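# Stack blue spool on green, return frame to rests

## Task

Set the blue spool upright and centred on top of the green spool, and put the frame back onto its rests. Both must stay in place on their own, with no robot holding them. At the end, open the grippers and move the arms away from the objects.

## Robot and tools

ROBOTS. Three identical i2rt Big YAM arms, named arm1, arm2 and arm3. Each has six revolute joints, a two-finger gripper and a wrist camera. Two fixed room cameras, cam_high and cam_low, also watch the scene. With joints 1 and 6 at zero and the hand level and pointing forward, the wrist camera rides on top of the hand and looks toward the fingertips. The hand reaches roughly 1.0 m from the joint 1 axis at full stretch. Joints move at different speeds, so the path between two postures may sweep wide.

JOINTS (absolute targets, radians; gripper in metres). joint1_rad -2.879 to 2.879 (base yaw; positive is counter-clockwise seen from above; 0 points the arm the way its foot faces). joint2_rad 0 to 3.141 (shoulder; 0 has the upper arm pointing back and about level, larger values lift it up and then forward). joint3_rad 0 to 3.019 (elbow; 0 is fully folded, larger opens). joint4_rad -1.692 to 1.57 (hand pitch; positive tips fingers up). joint5_rad -1.57 to 1.57 (hand side swing; positive toward the arm's right). joint6_rad -2.094 to 2.094 (hand roll; positive is clockwise viewed from behind the hand). gripper_m 0 to 0.093 (gap between fingertips). A joint counts as arrived within ±0.045, 0.14, 0.09, 0.055, 0.03, 0.035 rad for joints 1 to 6 and ±0.003 m for the gripper. Each finger pad squeezes with up to about 50 to 62 N.

FRAME. Positions are described in one shared scene frame with its origin on the floor and +z up. The hand point is midway between the fingertips; the hand's z axis runs along the fingers and its y axis is the direction the fingers open and close. Foot poses are not printed.

TOOLS.
execute_actions: argument actions is a list holding one action or none. An action is an object keyed by robot name (arm1, arm2, arm3); each robot gets {"joints": {...}} naming any of joint1_rad to joint6_rad and gripper_m with absolute target values, not offsets. Every motion in the action starts at once and may finish at different moments; one action runs at most 15 s. Omitted joints or arms are not reset and may keep pushing to an earlier target. Optional cameras: a list drawn from arm1_cam_wrist, arm2_cam_wrist, arm3_cam_wrist, cam_high, cam_low, all; omitted, null or ["all"] returns every camera, [] returns none. An unknown key, camera name or out-of-range value rejects the whole call and nothing moves. An empty actions list just reports state and images. Example: {"arm1": {"joints": {"gripper_m": 0.05}}, "arm2": {"joints": {"joint1_rad": 0.3}}}.
wait: seconds from 0 to 10; commands nothing and returns state and images like an empty action.
zoom_image: camera plus region [x0, y0, x1, y1] in pixels of that camera's latest full 504x504 image, top-left origin, at most 504 by 504; returns a closer view.
finished_scene: scene is the number of the current scene; it ends that scene for good after the last command is held and reports whether the goal was met.

RESULT LINES. joint_positions gives current joint values. The pictures line lists cameras in the order of the returned images. joint_status tells how each commanded motion ended: off_target (stopped short and may still push), contact_stop or time_out (target dropped, joint holds where it halted; a timed-out joint may still keep a target no farther than 0.375, 0.375, 0.113, 0.225, 0.075, 0.3 rad from its position and keep pushing, moving on its own if freed), not_followed (an arm's targets were withheld by a self- and inter-arm collision check; a line "joint command not followed" with a "cause:" line appears; the gripper part still runs, and the withheld targets may be retried with later actions), limit_stop_at_motor_heat (after a heat fault; resend the target). on_its_own lists uncommanded behaviour, where "held at" is the held target, not the actual position. To stop a joint pushing, command its reported position. A very small change of target may not move a joint. Loaded joints slowly sag. MOTOR HOT warns from 85 °C; at 100 °C an OVER-TEMPERATURE FAULT drops that whole arm, gripper included, until it cools. If any result reports a stop, later motion calls in the same reply are skipped.

CAUTIONS. Arms do not stop on contact and can push hard; sustained pushing overheats motors. A hard press between two robots fails and ends the run, and a hard hit may; no state line reports arm-to-arm contact, and the collision check ignores fingers, gripper housings and wrist cameras and may react late. Objects touching robots do not count as such a press. Do not knock anything off the work area or onto the floor. Avoid drops, slips, slams and heavy pushes. Loose objects may occasionally be nudged by an outside disturbance, so check the final state before ending.

Each tool is called after "Request:" by a JSON object that holds its "method" and its "body", one argument or row to a line.

## Session

Request:
{"method": "execute_actions", "body": {
  "actions": []
}}

Scene clock: 0.00 s.
Motor temperatures (°C, as the motors report them): arm1=[34 34 35 33 31 35] | arm2=[33 32 32 33 32 32] | arm3=[33 33 34 33 32 35]
arm1.joint_positions: joint1_rad=-0.367 joint2_rad=+0.591 joint3_rad=+1.429 joint4_rad=-1.233 joint5_rad=+0.284 joint6_rad=-0.214 gripper_m=+0.094
arm1.joint_status: not commanded
arm1.hand: x=+1.2639 y=+0.1246 z=+1.4109 quat_wxyz=(-0.270, +0.814, -0.142, -0.494) (m; scene frame)
arm2.joint_positions: joint1_rad=+0.436 joint2_rad=+0.505 joint3_rad=+1.363 joint4_rad=-1.156 joint5_rad=-0.057 joint6_rad=+0.480 gripper_m=+0.094
arm2.joint_status: not commanded
arm2.hand: x=-0.5527 y=+1.1388 z=+1.4208 quat_wxyz=(-0.594, -0.413, -0.690, +0.025) (m; scene frame)
arm3.joint_positions: joint1_rad=+0.387 joint2_rad=+0.619 joint3_rad=+1.446 joint4_rad=-1.169 joint5_rad=-0.095 joint6_rad=-0.029 gripper_m=+0.094
arm3.joint_status: not commanded
arm3.hand: x=-0.7137 y=-1.0068 z=+1.3835 quat_wxyz=(-0.413, +0.571, -0.589, -0.396) (m; scene frame)
pictures: arm1_cam_wrist, arm2_cam_wrist, arm3_cam_wrist, cam_high, cam_low
Images, in order (width x height): arm1_cam_wrist 504x504, arm2_cam_wrist 504x504, arm3_cam_wrist 504x504, cam_high 504x504, cam_low 504x504.

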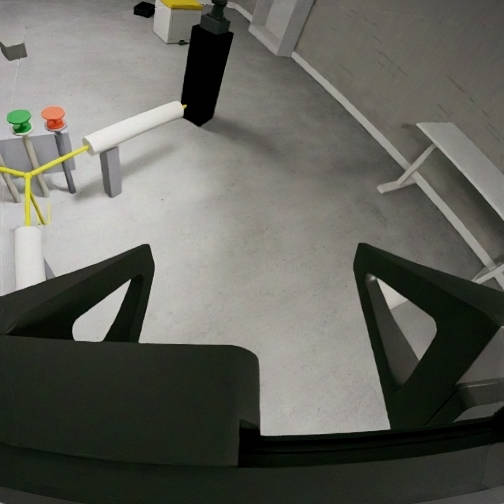

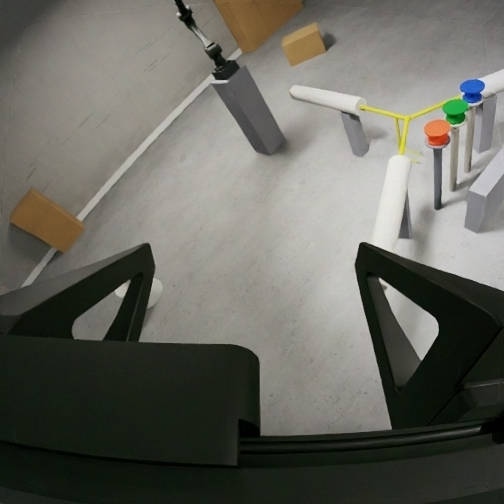

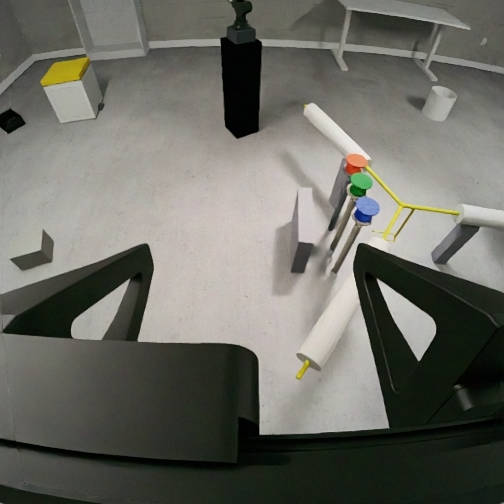

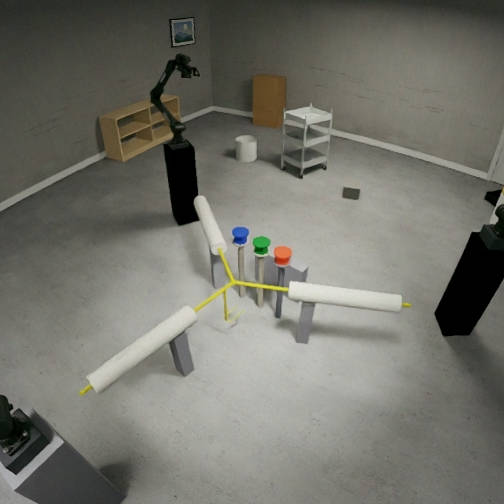

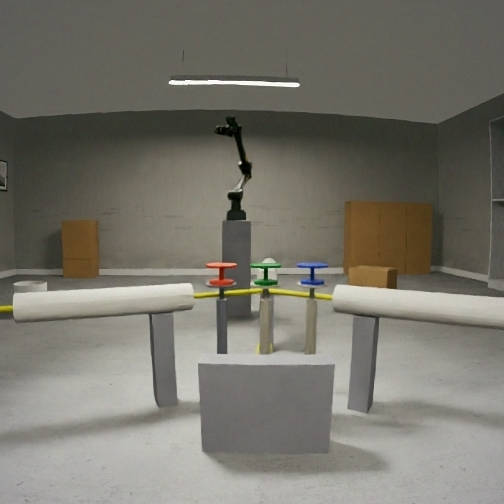

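Request:
{"method": "zoom_image", "body": {
  "camera": "cam_high",
  "region": [150, 180, 350, 380]
}}

Request:
{"method": "zoom_image", "body": {
  "camera": "cam_low",
  "region": [150, 220, 400, 420]
}}

Request:
{"method": "zoom_image", "body": {
  "camera": "arm3_cam_wrist",
  "region": [260, 130, 500, 330]
}}

Request:
{"method": "zoom_image", "body": {
  "camera": "arm2_cam_wrist",
  "region": [320, 60, 504, 260]
}}

Region (150, 180, 350, 380) of cam_high's 504x504 image, scaled by 2.520, with more detail than that image has.

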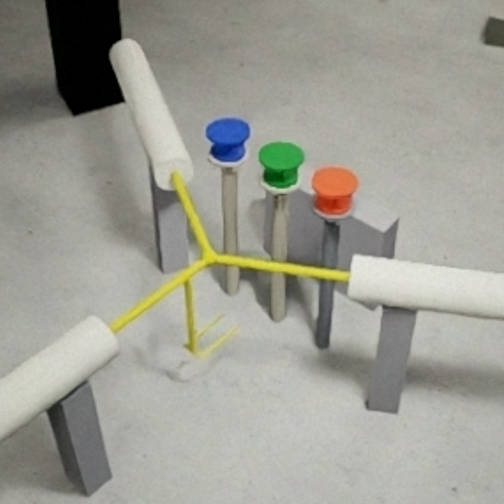

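Region (150, 220, 400, 420) of cam_low's 504x504 image, scaled by 2.016, with more detail than that image has; it fills the top 403 rows of this view, and the rest is white.

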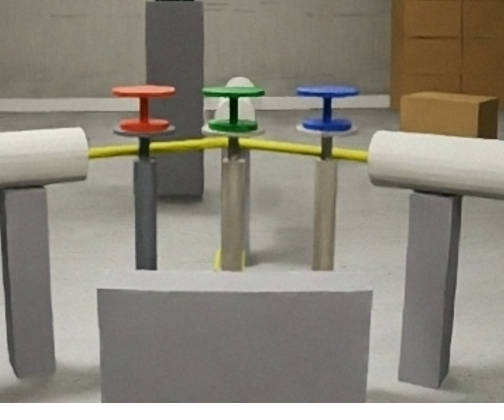

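Region (260, 130, 500, 330) of arm3_cam_wrist's 504x504 image, scaled by 2.100, with more detail than that image has.

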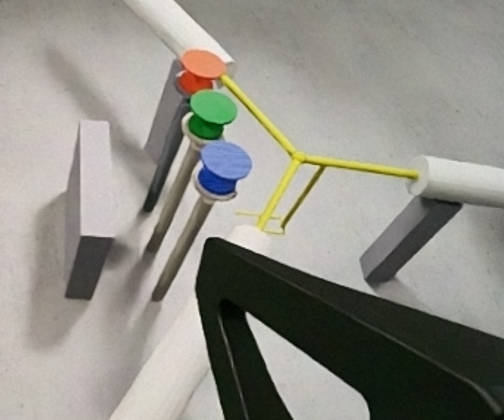

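Region (320, 60, 504, 260) of arm2_cam_wrist's 504x504 image, scaled by 2.520, with more detail than that image has; it fills the left 464 columns of this view, and the rest is white.

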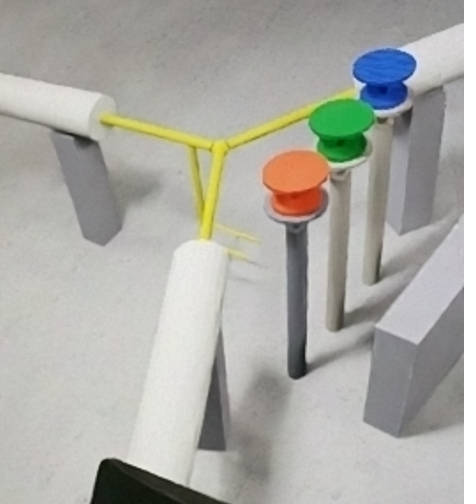

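Request:
{"method": "execute_actions", "body": {
  "actions": [
    {"arm1":{"joints":{"joint1_rad":0,"joint5_rad":0,"joint6_rad":0,"joint2_rad":0.8,"joint3_rad":1.4,"joint4_rad":-1.2}},"arm2":{"joints":{"joint1_rad":0,"joint5_rad":0,"joint6_rad":0,"joint2_rad":0.8,"joint3_rad":1.4,"joint4_rad":-0.6}},"arm3":{"joints":{"joint1_rad":0,"joint5_rad":0,"joint6_rad":0,"joint2_rad":1.4,"joint3_rad":1.4,"joint4_rad":-1.2}}}
  ],
  "cameras": []
}}

Request:
{"method": "execute_actions", "body": {
  "actions": [
    {"arm1":{"joints":{"joint2_rad":1.4,"joint3_rad":0.8,"joint4_rad":0}},"arm2":{"joints":{"joint2_rad":1.4,"joint3_rad":1.4,"joint4_rad":0}},"arm3":{"joints":{"joint2_rad":1.9,"joint3_rad":1.9,"joint4_rad":-0.6}}}
  ],
  "cameras": ["cam_high"]
}}

Scene clock: 11.37 s.
Motor temperatures (°C, as the motors report them): arm1=[34 34 36 34 31 35] | arm2=[33 32 34 33 32 32] | arm3=[33 33 36 33 32 35]
arm1.joint_positions: joint1_rad=-0.008 joint2_rad=+0.799 joint3_rad=+1.387 joint4_rad=-1.220 joint5_rad=+0.001 joint6_rad=-0.014 gripper_m=+0.094
arm1.joint_status: all done
arm1.hand: x=+1.1302 y=+0.0031 z=+1.3379 quat_wxyz=(-0.006, +0.891, +0.002, -0.455) (m; scene frame)
arm2.joint_positions: joint1_rad=+0.002 joint2_rad=+0.795 joint3_rad=+1.368 joint4_rad=-0.617 joint5_rad=-0.002 joint6_rad=+0.011 gripper_m=+0.094
arm2.joint_status: all done
arm2.hand: x=-0.5479 y=+0.9287 z=+1.4753 quat_wxyz=(-0.596, -0.372, -0.619, +0.350) (m; scene frame)
arm3.joint_positions: joint1_rad=+0.004 joint2_rad=+1.407 joint3_rad=+1.393 joint4_rad=-1.184 joint5_rad=-0.002 joint6_rad=-0.008 gripper_m=+0.094
arm3.joint_status: all done
arm3.hand: x=-0.4811 y=-0.8192 z=+1.0600 quat_wxyz=(-0.161, +0.499, -0.847, -0.087) (m; scene frame)
pictures: none
No camera images: the call's "cameras" was empty. Leave "cameras" out to get every camera's image.

Scene clock: 13.00 s.
Motor temperatures (°C, as the motors report them): arm1=[34 34 36 34 31 35] | arm2=[33 32 34 33 32 32] | arm3=[33 33 37 33 32 35]
arm1.joint_positions: joint1_rad=-0.008 joint2_rad=+1.417 joint3_rad=+0.786 joint4_rad=-0.025 joint5_rad=+0.001 joint6_rad=-0.014 gripper_m=+0.094
arm1.joint_status: all done
arm1.hand: x=+0.9166 y=+0.0051 z=+0.9629 quat_wxyz=(-0.006, +0.896, +0.002, -0.444) (m; scene frame)
arm2.joint_positions: joint1_rad=+0.002 joint2_rad=+1.402 joint3_rad=+1.368 joint4_rad=-0.016 joint5_rad=-0.002 joint6_rad=+0.011 gripper_m=+0.094
arm2.joint_status: all done
arm2.hand: x=-0.4141 y=+0.6819 z=+1.3207 quat_wxyz=(-0.595, -0.373, -0.621, +0.349) (m; scene frame)
arm3.joint_positions: joint1_rad=+0.004 joint2_rad=+1.893 joint3_rad=+1.836 joint4_rad=-0.624 joint5_rad=-0.002 joint6_rad=-0.008 gripper_m=+0.094
arm3.joint_status: all done
arm3.hand: x=-0.3429 y=-0.5755 z=+1.0694 quat_wxyz=(-0.373, +0.461, -0.777, -0.210) (m; scene frame)
pictures: cam_high
Images, in order (width x height): cam_high 504x504.

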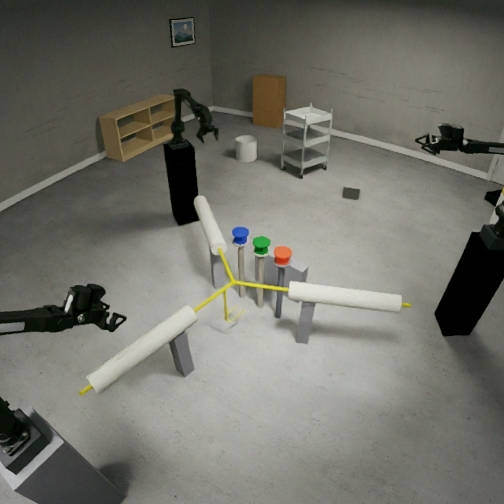

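Request:
{"method": "execute_actions", "body": {
  "actions": [
    {"arm1":{"joints":{"joint2_rad":1.4,"joint3_rad":1.4,"joint4_rad":-1.3}},"arm2":{"joints":{"joint2_rad":1.4,"joint3_rad":1.4,"joint4_rad":-1.3}},"arm3":{"joints":{"joint2_rad":1.4,"joint3_rad":1.4,"joint4_rad":-1.3}}}
  ]
}}

Scene clock: 35.40 s.
Motor temperatures (°C, as the motors report them): arm1=[34 34 38 34 31 35] | arm2=[33 32 38 33 32 32] | arm3=[33 36 43 33 32 35]
arm1.joint_positions: joint1_rad=-0.008 joint2_rad=+1.401 joint3_rad=+1.343 joint4_rad=-1.288 joint5_rad=+0.001 joint6_rad=-0.014 gripper_m=+0.094
arm1.joint_status: all done
arm1.hand: x=+0.9906 y=+0.0044 z=+1.0758 quat_wxyz=(-0.002, +0.993, +0.003, -0.114) (m; scene frame)
arm2.joint_positions: joint1_rad=+0.002 joint2_rad=+1.402 joint3_rad=+1.368 joint4_rad=-1.291 joint5_rad=-0.002 joint6_rad=+0.010 gripper_m=+0.094
arm2.joint_status: all done
arm2.hand: x=-0.5027 y=+0.8455 z=+1.0946 quat_wxyz=(-0.106, -0.512, -0.850, +0.061) (m; scene frame)
arm3.joint_positions: joint1_rad=+0.004 joint2_rad=+1.378 joint3_rad=+1.408 joint4_rad=-1.283 joint5_rad=-0.002 joint6_rad=-0.008 gripper_m=+0.094
arm3.joint_status: all done
arm3.hand: x=-0.4932 y=-0.8401 z=+1.0724 quat_wxyz=(-0.137, +0.502, -0.851, -0.073) (m; scene frame)
pictures: arm1_cam_wrist, arm2_cam_wrist, arm3_cam_wrist, cam_high, cam_low
Images, in order (width x height): arm1_cam_wrist 504x504, arm2_cam_wrist 504x504, arm3_cam_wrist 504x504, cam_high 504x504, cam_low 504x504.

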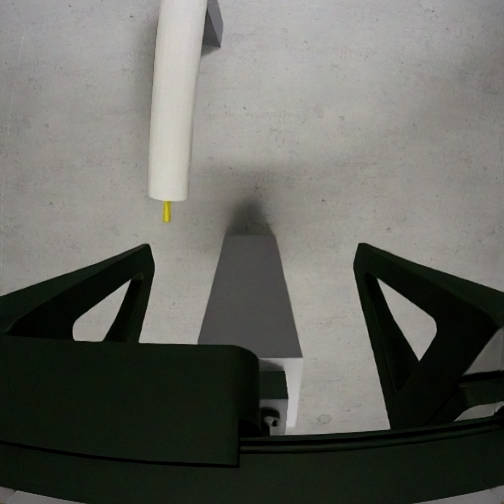

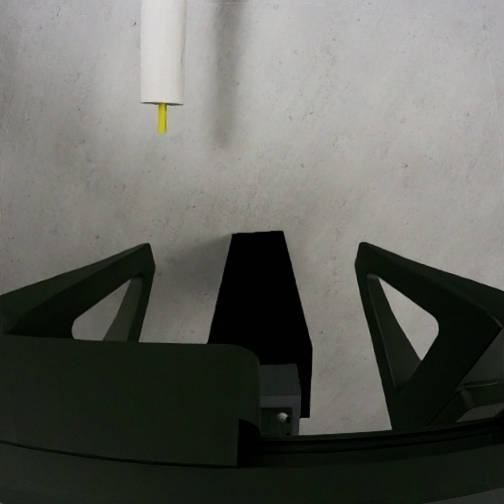

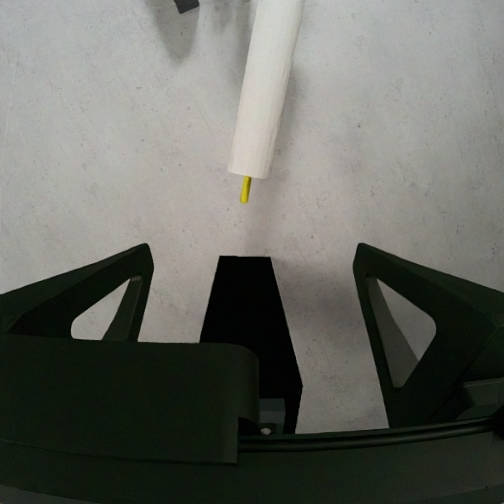

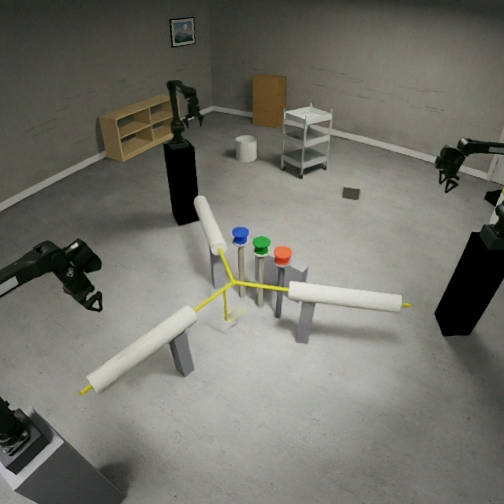

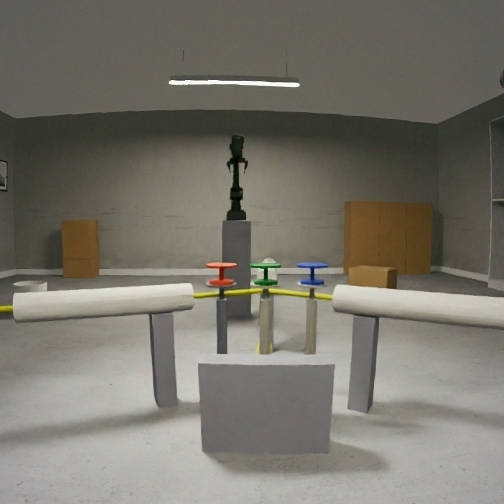

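Request:
{"method": "execute_actions", "body": {
  "actions": [
    {"arm1":{"joints":{"joint1_rad":0.585,"joint2_rad":2.3,"joint3_rad":1.141,"joint4_rad":-0.41,"joint6_rad":0.76}},"arm2":{"joints":{"joint1_rad":0.363,"joint2_rad":2.69,"joint3_rad":2.125,"joint4_rad":-1.0,"joint6_rad":0.537}},"arm3":{"joints":{"joint1_rad":0.03,"joint2_rad":2.26,"joint3_rad":1.273,"joint4_rad":-0.58,"joint6_rad":0.204}}}
  ]
}}

Scene clock: 70.10 s.
Motor temperatures (°C, as the motors report them): arm1=[34 35 41 33 31 35] | arm2=[33 33 38 33 32 32] | arm3=[33 34 39 33 32 35]
arm1.joint_positions: joint1_rad=+0.597 joint2_rad=+2.308 joint3_rad=+1.139 joint4_rad=-0.424 joint5_rad=-0.001 joint6_rad=+0.747 gripper_m=+0.094
arm1.joint_status: all done
arm1.hand: x=+1.0589 y=-0.2641 z=+0.5901 quat_wxyz=(-0.006, +0.997, -0.075, +0.006) (m; scene frame)
arm2.joint_positions: joint1_rad=+0.360 joint2_rad=+2.691 joint3_rad=+2.089 joint4_rad=-0.998 joint5_rad=+0.000 joint6_rad=+0.527 gripper_m=+0.094
arm2.joint_status: all done
arm2.hand: x=-0.1977 y=+0.7958 z=+0.6030 quat_wxyz=(+0.015, -0.582, -0.813, -0.001) (m; scene frame)
arm3.joint_positions: joint1_rad=+0.018 joint2_rad=+2.256 joint3_rad=+1.270 joint4_rad=-0.596 joint5_rad=-0.002 joint6_rad=+0.195 gripper_m=+0.094
arm3.joint_status: all done
arm3.hand: x=-0.4716 y=-0.8000 z=+0.5958 quat_wxyz=(+0.003, +0.423, -0.906, +0.009) (m; scene frame)
pictures: arm1_cam_wrist, arm2_cam_wrist, arm3_cam_wrist, cam_high, cam_low
Images, in order (width x height): arm1_cam_wrist 504x504, arm2_cam_wrist 504x504, arm3_cam_wrist 504x504, cam_high 504x504, cam_low 504x504.

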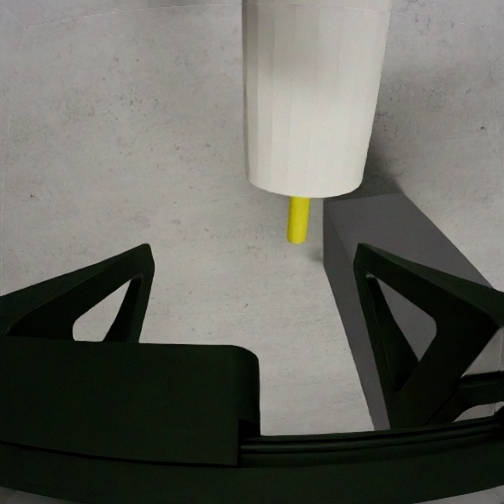

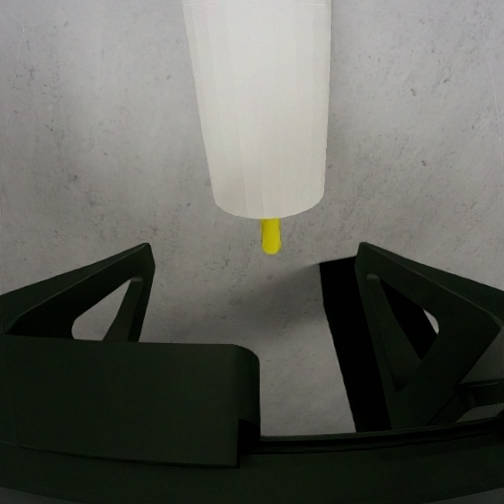

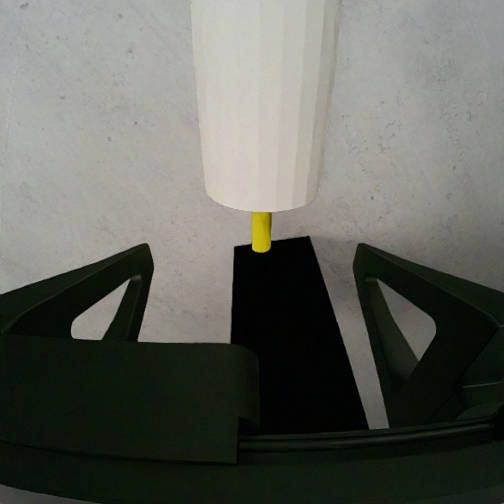

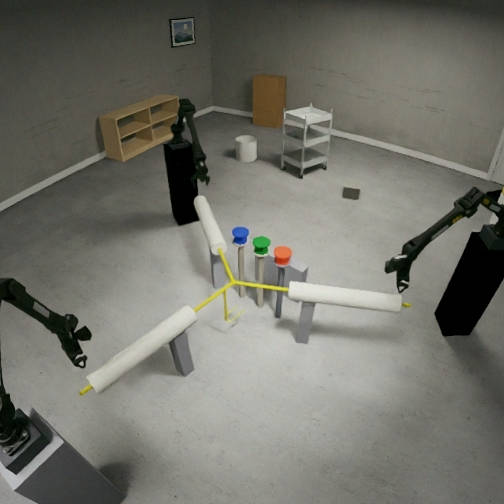

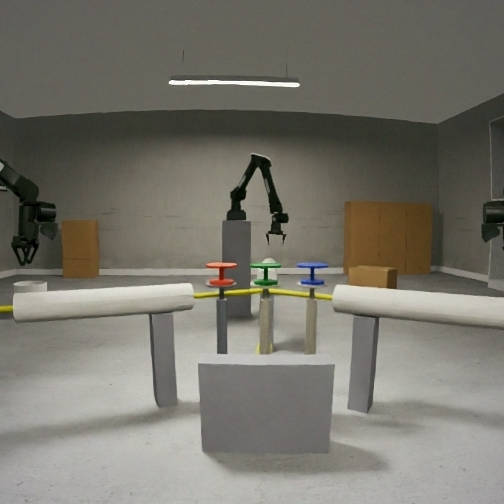

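Request:
{"method": "execute_actions", "body": {
  "actions": [
    {"arm1":{"joints":{"joint1_rad":0.64,"joint2_rad":2.438,"joint3_rad":0.955,"joint4_rad":-0.088,"joint6_rad":0.815}},"arm2":{"joints":{"joint1_rad":0.385,"joint2_rad":2.705,"joint3_rad":1.825,"joint4_rad":-0.691,"joint6_rad":0.537}},"arm3":{"joints":{"joint1_rad":0.03,"joint2_rad":2.355,"joint3_rad":1.089,"joint4_rad":-0.305,"joint6_rad":0.204}}}
  ]
}}

Scene clock: 85.80 s.
Motor temperatures (°C, as the motors report them): arm1=[34 36 38 33 31 35] | arm2=[33 35 38 33 32 32] | arm3=[33 36 37 33 32 35]
arm1.joint_positions: joint1_rad=+0.635 joint2_rad=+2.458 joint3_rad=+0.950 joint4_rad=-0.100 joint5_rad=-0.001 joint6_rad=+0.801 gripper_m=+0.094
arm1.joint_status: all done
arm1.hand: x=+1.1475 y=-0.2208 z=+0.5117 quat_wxyz=(-0.012, +0.996, -0.083, +0.012) (m; scene frame)
arm2.joint_positions: joint1_rad=+0.382 joint2_rad=+2.718 joint3_rad=+1.815 joint4_rad=-0.700 joint5_rad=+0.000 joint6_rad=+0.527 gripper_m=+0.094
arm2.joint_status: all done
arm2.hand: x=-0.2462 y=+0.8563 z=+0.5093 quat_wxyz=(+0.016, -0.573, -0.819, -0.001) (m; scene frame)
arm3.joint_positions: joint1_rad=+0.018 joint2_rad=+2.355 joint3_rad=+1.080 joint4_rad=-0.322 joint5_rad=-0.002 joint6_rad=+0.195 gripper_m=+0.094
arm3.joint_status: all done
arm3.hand: x=-0.5097 y=-0.8713 z=+0.5190 quat_wxyz=(+0.010, +0.423, -0.906, +0.014) (m; scene frame)
pictures: arm1_cam_wrist, arm2_cam_wrist, arm3_cam_wrist, cam_high, cam_low
Images, in order (width x height): arm1_cam_wrist 504x504, arm2_cam_wrist 504x504, arm3_cam_wrist 504x504, cam_high 504x504, cam_low 504x504.

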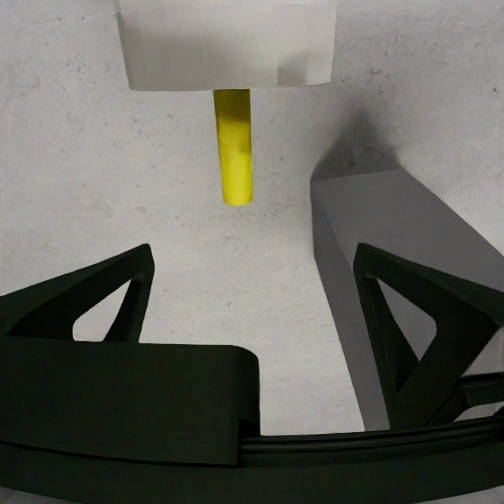

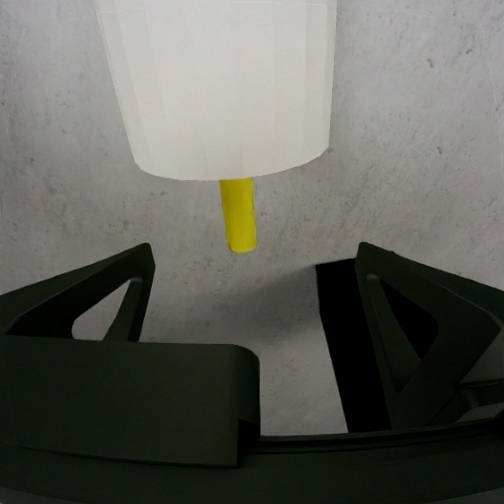

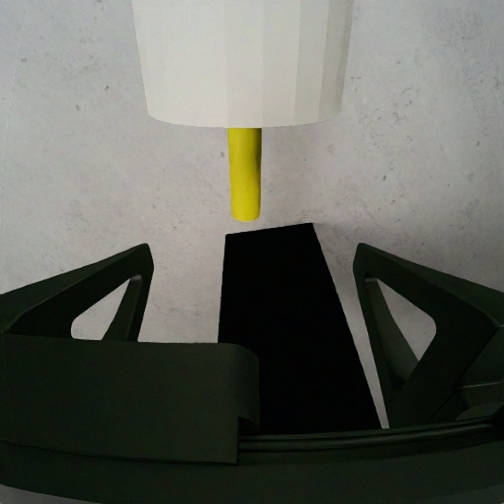

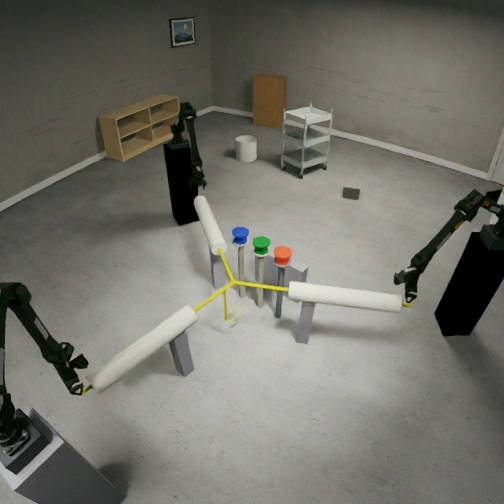

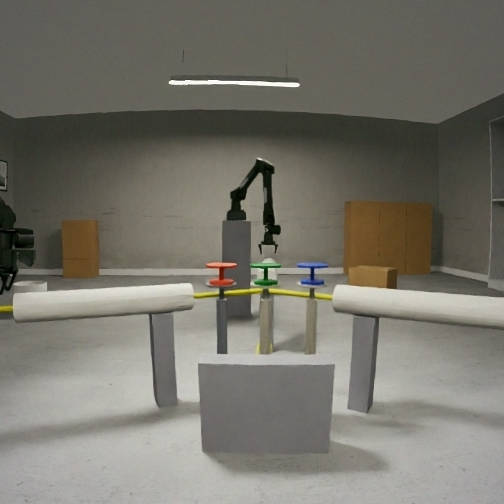

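Request:
{"method": "execute_actions", "body": {
  "actions": [
    {"arm1":{"joints":{"joint1_rad":0.65,"joint2_rad":2.67,"joint3_rad":1.151,"joint4_rad":-0.04,"joint6_rad":0.825}},"arm2":{"joints":{"joint1_rad":0.432,"joint2_rad":2.854,"joint3_rad":1.867,"joint4_rad":-0.575,"joint6_rad":0.59}},"arm3":{"joints":{"joint1_rad":0.045,"joint2_rad":2.592,"joint3_rad":1.221,"joint4_rad":-0.19,"joint6_rad":0.225}}}
  ]
}}

Scene clock: 95.23 s.
Motor temperatures (°C, as the motors report them): arm1=[34 36 37 33 31 35] | arm2=[33 35 37 33 32 32] | arm3=[33 36 37 33 33 35]
arm1.joint_positions: joint1_rad=+0.635 joint2_rad=+2.682 joint3_rad=+1.149 joint4_rad=-0.046 joint5_rad=-0.001 joint6_rad=+0.812 gripper_m=+0.094
arm1.joint_status: all done
arm1.hand: x=+1.1225 y=-0.2393 z=+0.4319 quat_wxyz=(-0.002, +0.996, -0.088, +0.001) (m; scene frame)
arm2.joint_positions: joint1_rad=+0.438 joint2_rad=+2.863 joint3_rad=+1.855 joint4_rad=-0.583 joint5_rad=+0.003 joint6_rad=+0.580 gripper_m=+0.094
arm2.joint_status: all done
arm2.hand: x=-0.2411 y=+0.8953 z=+0.4311 quat_wxyz=(+0.010, -0.572, -0.820, +0.001) (m; scene frame)
arm3.joint_positions: joint1_rad=+0.036 joint2_rad=+2.495 joint3_rad=+1.221 joint4_rad=-0.204 joint5_rad=+0.022 joint6_rad=+0.219 gripper_m=+0.094
arm3.joint_status: all done
arm3.hand: x=-0.4860 y=-0.8190 z=+0.4735 quat_wxyz=(-0.045, +0.420, -0.906, -0.013) (m; scene frame)
pictures: arm1_cam_wrist, arm2_cam_wrist, arm3_cam_wrist, cam_high, cam_low
Images, in order (width x height): arm1_cam_wrist 504x504, arm2_cam_wrist 504x504, arm3_cam_wrist 504x504, cam_high 504x504, cam_low 504x504.

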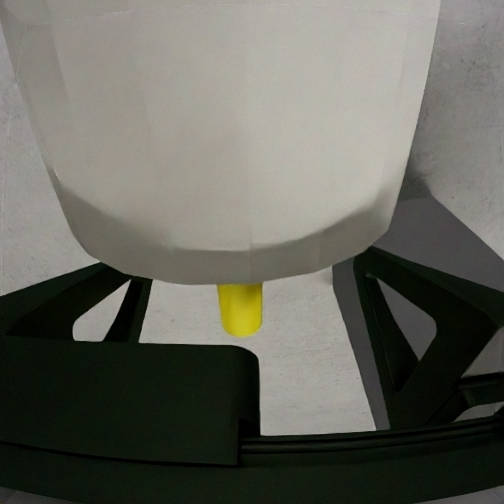

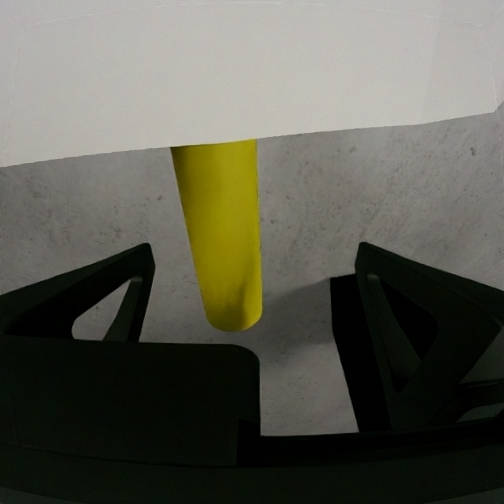

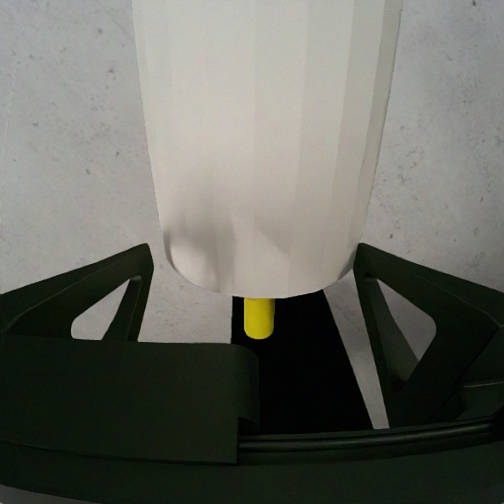

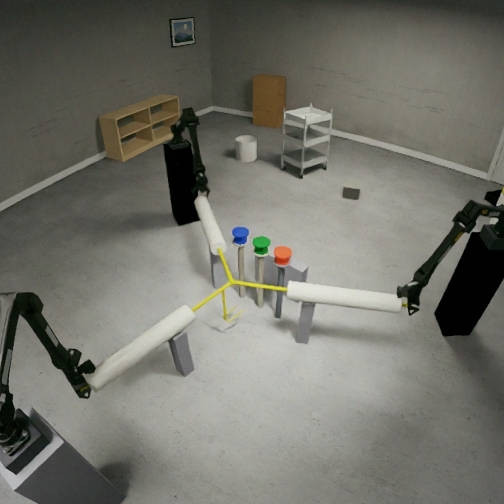

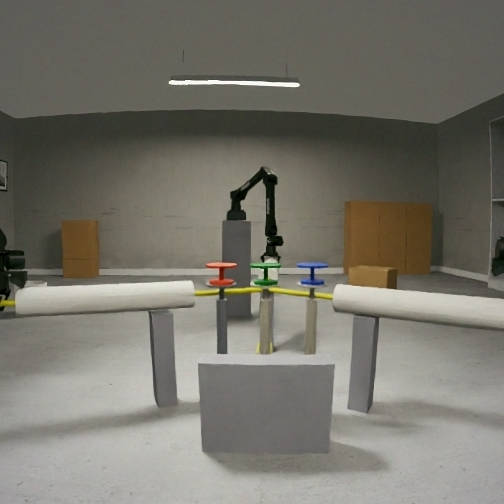

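Request:
{"method": "execute_actions", "body": {
  "actions": [
    {"arm1":{"joints":{"joint2_rad":2.40}},"arm2":{"joints":{"joint2_rad":2.66}},"arm3":{"joints":{"joint2_rad":2.30}}}
  ],
  "cameras": []
}}

Request:
{"method": "execute_actions", "body": {
  "actions": [
    {"arm1":{"joints":{"joint1_rad":0.64,"joint2_rad":2.42,"joint3_rad":0.99,"joint4_rad":-0.14,"joint6_rad":0.815}},"arm2":{"joints":{"joint1_rad":0.385,"joint2_rad":2.69,"joint3_rad":1.83,"joint4_rad":-0.71,"joint6_rad":0.537}},"arm3":{"joints":{"joint1_rad":0.03,"joint2_rad":2.34,"joint3_rad":1.11,"joint4_rad":-0.34,"joint5_rad":0,"joint6_rad":0.204}}}
  ]
}}

Scene clock: 102.10 s.
Motor temperatures (°C, as the motors report them): arm1=[34 36 37 33 31 35] | arm2=[33 35 36 33 32 32] | arm3=[33 36 36 33 33 35]
arm1.joint_positions: joint1_rad=+0.642 joint2_rad=+2.394 joint3_rad=+1.150 joint4_rad=-0.046 joint5_rad=-0.002 joint6_rad=+0.825 gripper_m=+0.094
arm1.joint_status: all done
arm1.hand: x=+1.0190 y=-0.3209 z=+0.5622 quat_wxyz=(+0.094, +0.986, -0.090, -0.106) (m; scene frame)
arm2.joint_positions: joint1_rad=+0.438 joint2_rad=+2.660 joint3_rad=+1.859 joint4_rad=-0.578 joint5_rad=+0.003 joint6_rad=+0.580 gripper_m=+0.094
arm2.joint_status: all done
arm2.hand: x=-0.1621 y=+0.8366 z=+0.5610 quat_wxyz=(-0.096, -0.570, -0.816, +0.004) (m; scene frame)
arm3.joint_positions: joint1_rad=+0.037 joint2_rad=+2.286 joint3_rad=+1.215 joint4_rad=-0.202 joint5_rad=+0.003 joint6_rad=+0.223 gripper_m=+0.094
arm3.joint_status: all done
arm3.hand: x=-0.4541 y=-0.7481 z=+0.5805 quat_wxyz=(-0.120, +0.415, -0.898, -0.082) (m; scene frame)
pictures: none
No camera images: the call's "cameras" was empty. Leave "cameras" out to get every camera's image.

Scene clock: 103.13 s.
Motor temperatures (°C, as the motors report them): arm1=[34 36 37 33 31 35] | arm2=[33 35 36 33 32 32] | arm3=[33 36 36 33 33 35]
arm1.joint_positions: joint1_rad=+0.642 joint2_rad=+2.431 joint3_rad=+0.982 joint4_rad=-0.136 joint5_rad=-0.002 joint6_rad=+0.825 gripper_m=+0.094
arm1.joint_status: all done
arm1.hand: x=+1.1310 y=-0.2370 z=+0.5228 quat_wxyz=(-0.004, +0.996, -0.091, +0.003) (m; scene frame)
arm2.joint_positions: joint1_rad=+0.378 joint2_rad=+2.689 joint3_rad=+1.828 joint4_rad=-0.703 joint5_rad=+0.003 joint6_rad=+0.548 gripper_m=+0.094
arm2.joint_status: all done
arm2.hand: x=-0.2334 y=+0.8423 z=+0.5300 quat_wxyz=(-0.003, -0.583, -0.812, +0.001) (m; scene frame)
arm3.joint_positions: joint1_rad=+0.037 joint2_rad=+2.328 joint3_rad=+1.105 joint4_rad=-0.328 joint5_rad=+0.003 joint6_rad=+0.213 gripper_m=+0.094
arm3.joint_status: all done
arm3.hand: x=-0.5048 y=-0.8459 z=+0.5335 quat_wxyz=(-0.011, +0.423, -0.906, +0.002) (m; scene frame)
pictures: arm1_cam_wrist, arm2_cam_wrist, arm3_cam_wrist, cam_high, cam_low
Images, in order (width x height): arm1_cam_wrist 504x504, arm2_cam_wrist 504x504, arm3_cam_wrist 504x504, cam_high 504x504, cam_low 504x504.

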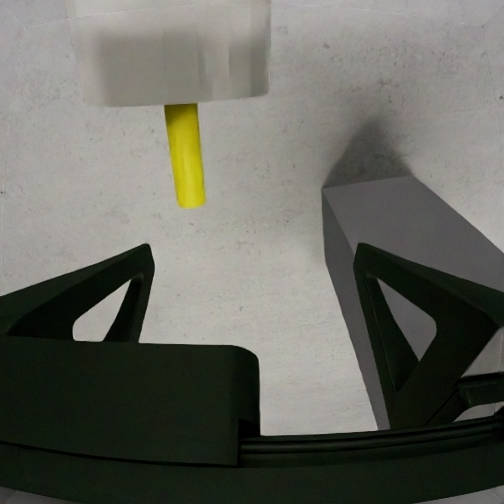

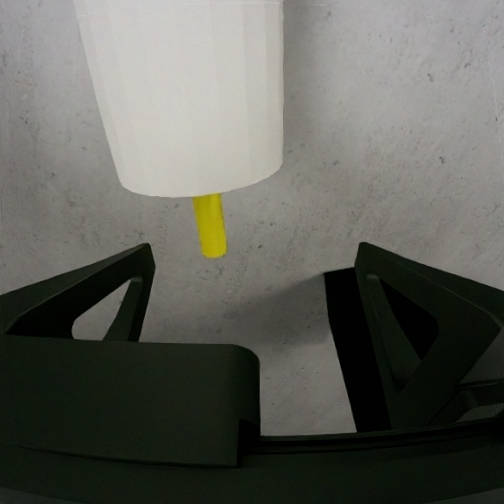

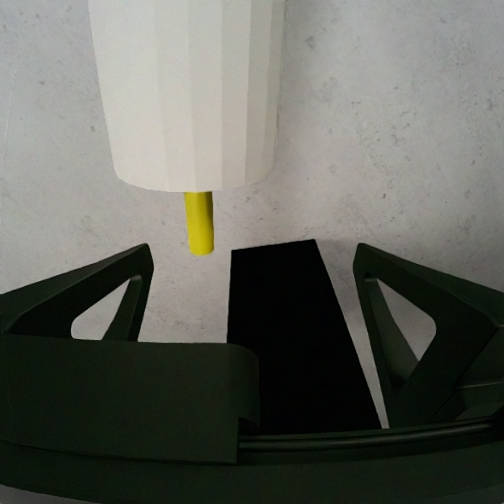

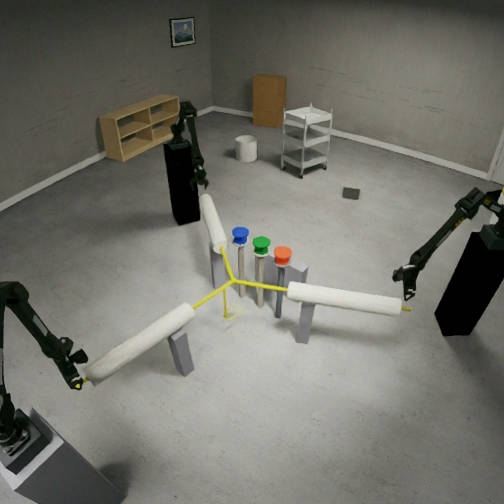

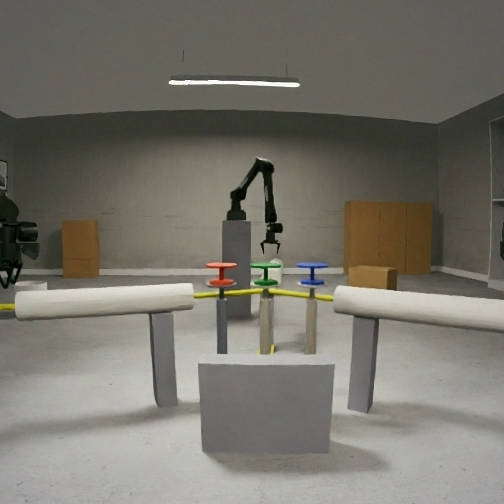

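Request:
{"method": "execute_actions", "body": {
  "actions": [
    {"arm1":{"joints":{"joint1_rad":0.644,"joint2_rad":2.50,"joint3_rad":1.12,"joint4_rad":-0.19,"joint6_rad":0.829}},"arm2":{"joints":{"joint1_rad":0.412,"joint2_rad":2.76,"joint3_rad":1.93,"joint4_rad":-0.74,"joint6_rad":0.57}},"arm3":{"joints":{"joint1_rad":0.11,"joint2_rad":2.40,"joint3_rad":1.17,"joint4_rad":-0.34,"joint6_rad":0.295}}}
  ],
  "cameras": []
}}

Request:
{"method": "execute_actions", "body": {
  "actions": [
    {"arm1":{"joints":{"joint2_rad":2.554,"joint3_rad":1.165,"joint4_rad":-0.182}},"arm2":{"joints":{"joint2_rad":2.82,"joint3_rad":1.971,"joint4_rad":-0.722}},"arm3":{"joints":{"joint2_rad":2.464,"joint3_rad":1.199,"joint4_rad":-0.306}}}
  ]
}}

Scene clock: 114.63 s.
Motor temperatures (°C, as the motors report them): arm1=[34 36 37 33 31 35] | arm2=[33 36 36 33 32 32] | arm3=[33 36 36 33 33 35]
arm1.joint_positions: joint1_rad=+0.642 joint2_rad=+2.503 joint3_rad=+1.110 joint4_rad=-0.178 joint5_rad=-0.002 joint6_rad=+0.825 gripper_m=+0.094
arm1.joint_status: all done
arm1.hand: x=+1.1007 y=-0.2595 z=+0.5019 quat_wxyz=(+0.001, +0.996, -0.091, -0.002) (m; scene frame)
arm2.joint_positions: joint1_rad=+0.411 joint2_rad=+2.761 joint3_rad=+1.891 joint4_rad=-0.732 joint5_rad=+0.003 joint6_rad=+0.559 gripper_m=+0.094
arm2.joint_status: all done
arm2.hand: x=-0.2239 y=+0.8617 z=+0.5015 quat_wxyz=(+0.016, -0.575, -0.818, +0.000) (m; scene frame)
arm3.joint_positions: joint1_rad=+0.113 joint2_rad=+2.373 joint3_rad=+1.151 joint4_rad=-0.328 joint5_rad=+0.002 joint6_rad=+0.286 gripper_m=+0.094
arm3.joint_status: all done
arm3.hand: x=-0.5326 y=-0.8208 z=+0.5193 quat_wxyz=(-0.011, +0.425, -0.905, +0.000) (m; scene frame)
pictures: none
No camera images: the call's "cameras" was empty. Leave "cameras" out to get every camera's image.

Scene clock: 115.47 s.
Motor temperatures (°C, as the motors report them): arm1=[34 36 37 33 31 35] | arm2=[33 36 36 33 32 32] | arm3=[33 36 36 33 33 35]
arm1.joint_positions: joint1_rad=+0.642 joint2_rad=+2.551 joint3_rad=+1.153 joint4_rad=-0.178 joint5_rad=-0.002 joint6_rad=+0.825 gripper_m=+0.094
arm1.joint_status: all done
arm1.hand: x=+1.0971 y=-0.2621 z=+0.4846 quat_wxyz=(-0.001, +0.996, -0.091, +0.000) (m; scene frame)
arm2.joint_positions: joint1_rad=+0.411 joint2_rad=+2.817 joint3_rad=+1.941 joint4_rad=-0.728 joint5_rad=+0.003 joint6_rad=+0.560 gripper_m=+0.094
arm2.joint_status: all done
arm2.hand: x=-0.2229 y=+0.8609 z=+0.4787 quat_wxyz=(+0.017, -0.575, -0.818, +0.000) (m; scene frame)
arm3.joint_positions: joint1_rad=+0.113 joint2_rad=+2.443 joint3_rad=+1.185 joint4_rad=-0.320 joint5_rad=+0.002 joint6_rad=+0.286 gripper_m=+0.094
arm3.joint_status: all done
arm3.hand: x=-0.5347 y=-0.8266 z=+0.4917 quat_wxyz=(+0.000, +0.424, -0.905, +0.010) (m; scene frame)
pictures: arm1_cam_wrist, arm2_cam_wrist, arm3_cam_wrist, cam_high, cam_low
Images, in order (width x height): arm1_cam_wrist 504x504, arm2_cam_wrist 504x504, arm3_cam_wrist 504x504, cam_high 504x504, cam_low 504x504.

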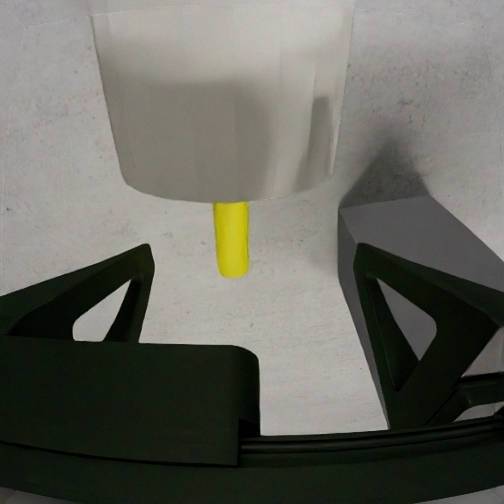

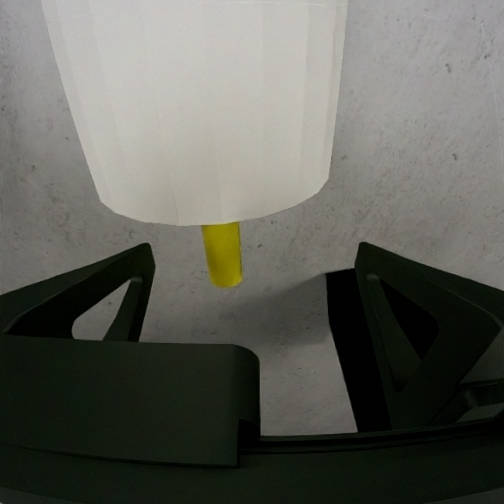

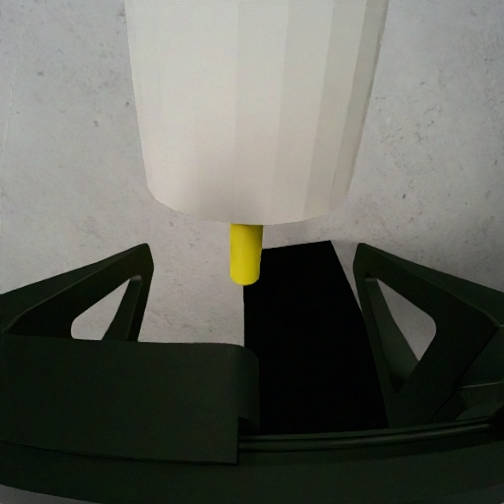

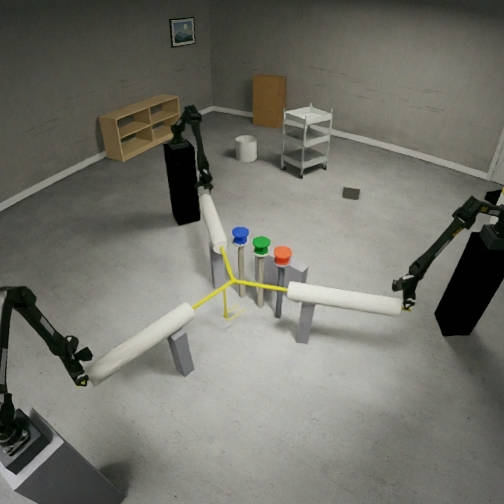

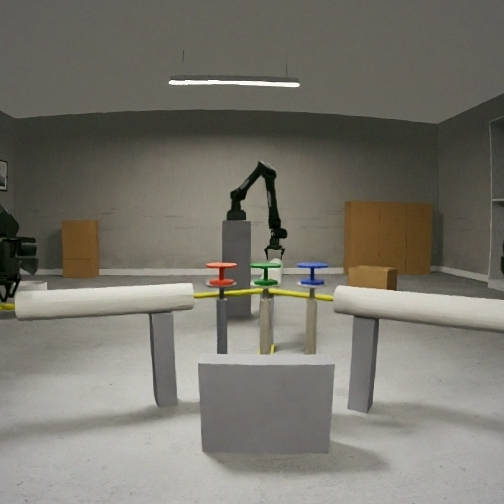

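Request:
{"method": "execute_actions", "body": {
  "actions": [
    {"arm1":{"joints":{"gripper_m":0.0}},"arm2":{"joints":{"gripper_m":0.0}},"arm3":{"joints":{"gripper_m":0.0}}}
  ]
}}

Scene clock: 118.90 s.
Motor temperatures (°C, as the motors report them): arm1=[34 36 37 33 31 35] | arm2=[33 36 36 33 32 32] | arm3=[33 36 36 33 33 35]
arm1.joint_positions: joint1_rad=+0.642 joint2_rad=+2.551 joint3_rad=+1.153 joint4_rad=-0.178 joint5_rad=-0.002 joint6_rad=+0.825 gripper_m=+0.000
arm1.joint_status: all done
arm1.hand: x=+1.0971 y=-0.2621 z=+0.4846 quat_wxyz=(-0.001, +0.996, -0.091, +0.000) (m; scene frame)
arm2.joint_positions: joint1_rad=+0.411 joint2_rad=+2.817 joint3_rad=+1.941 joint4_rad=-0.728 joint5_rad=+0.003 joint6_rad=+0.560 gripper_m=+0.001
arm2.joint_status: all done
arm2.hand: x=-0.2229 y=+0.8609 z=+0.4787 quat_wxyz=(+0.017, -0.575, -0.818, +0.000) (m; scene frame)
arm3.joint_positions: joint1_rad=+0.113 joint2_rad=+2.443 joint3_rad=+1.185 joint4_rad=-0.320 joint5_rad=+0.002 joint6_rad=+0.286 gripper_m=+0.000
arm3.joint_status: all done
arm3.hand: x=-0.5347 y=-0.8266 z=+0.4917 quat_wxyz=(+0.000, +0.424, -0.906, +0.010) (m; scene frame)
pictures: arm1_cam_wrist, arm2_cam_wrist, arm3_cam_wrist, cam_high, cam_low
Images, in order (width x height): arm1_cam_wrist 504x504, arm2_cam_wrist 504x504, arm3_cam_wrist 504x504, cam_high 504x504, cam_low 504x504.

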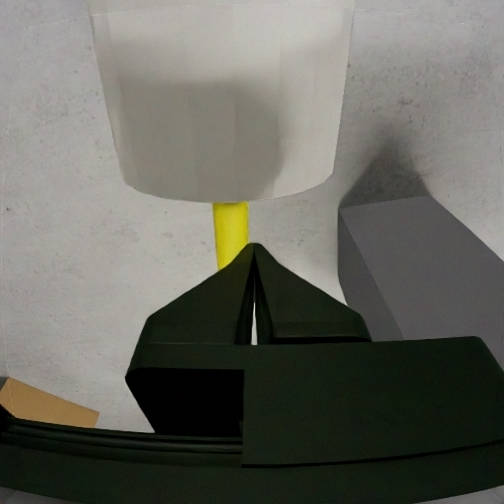

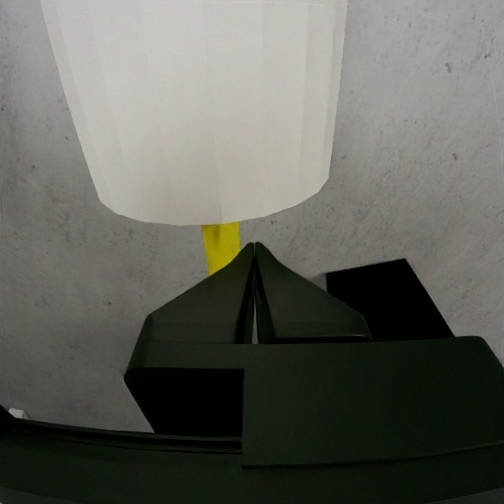

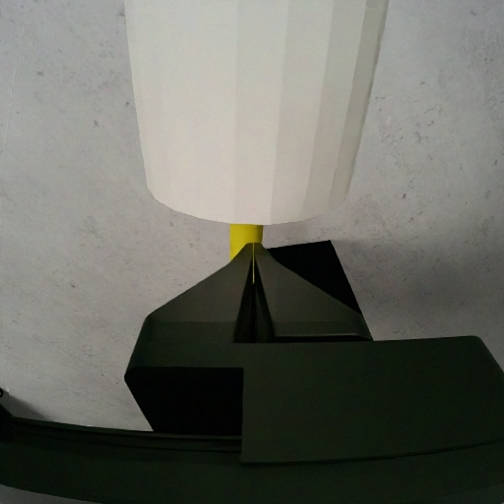

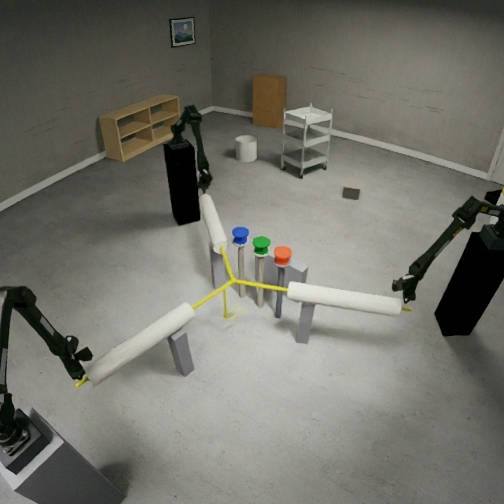

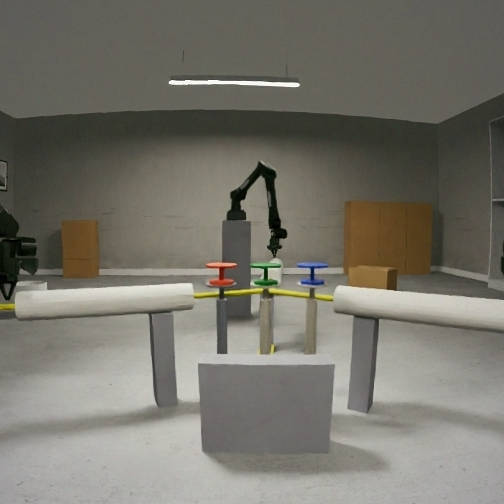

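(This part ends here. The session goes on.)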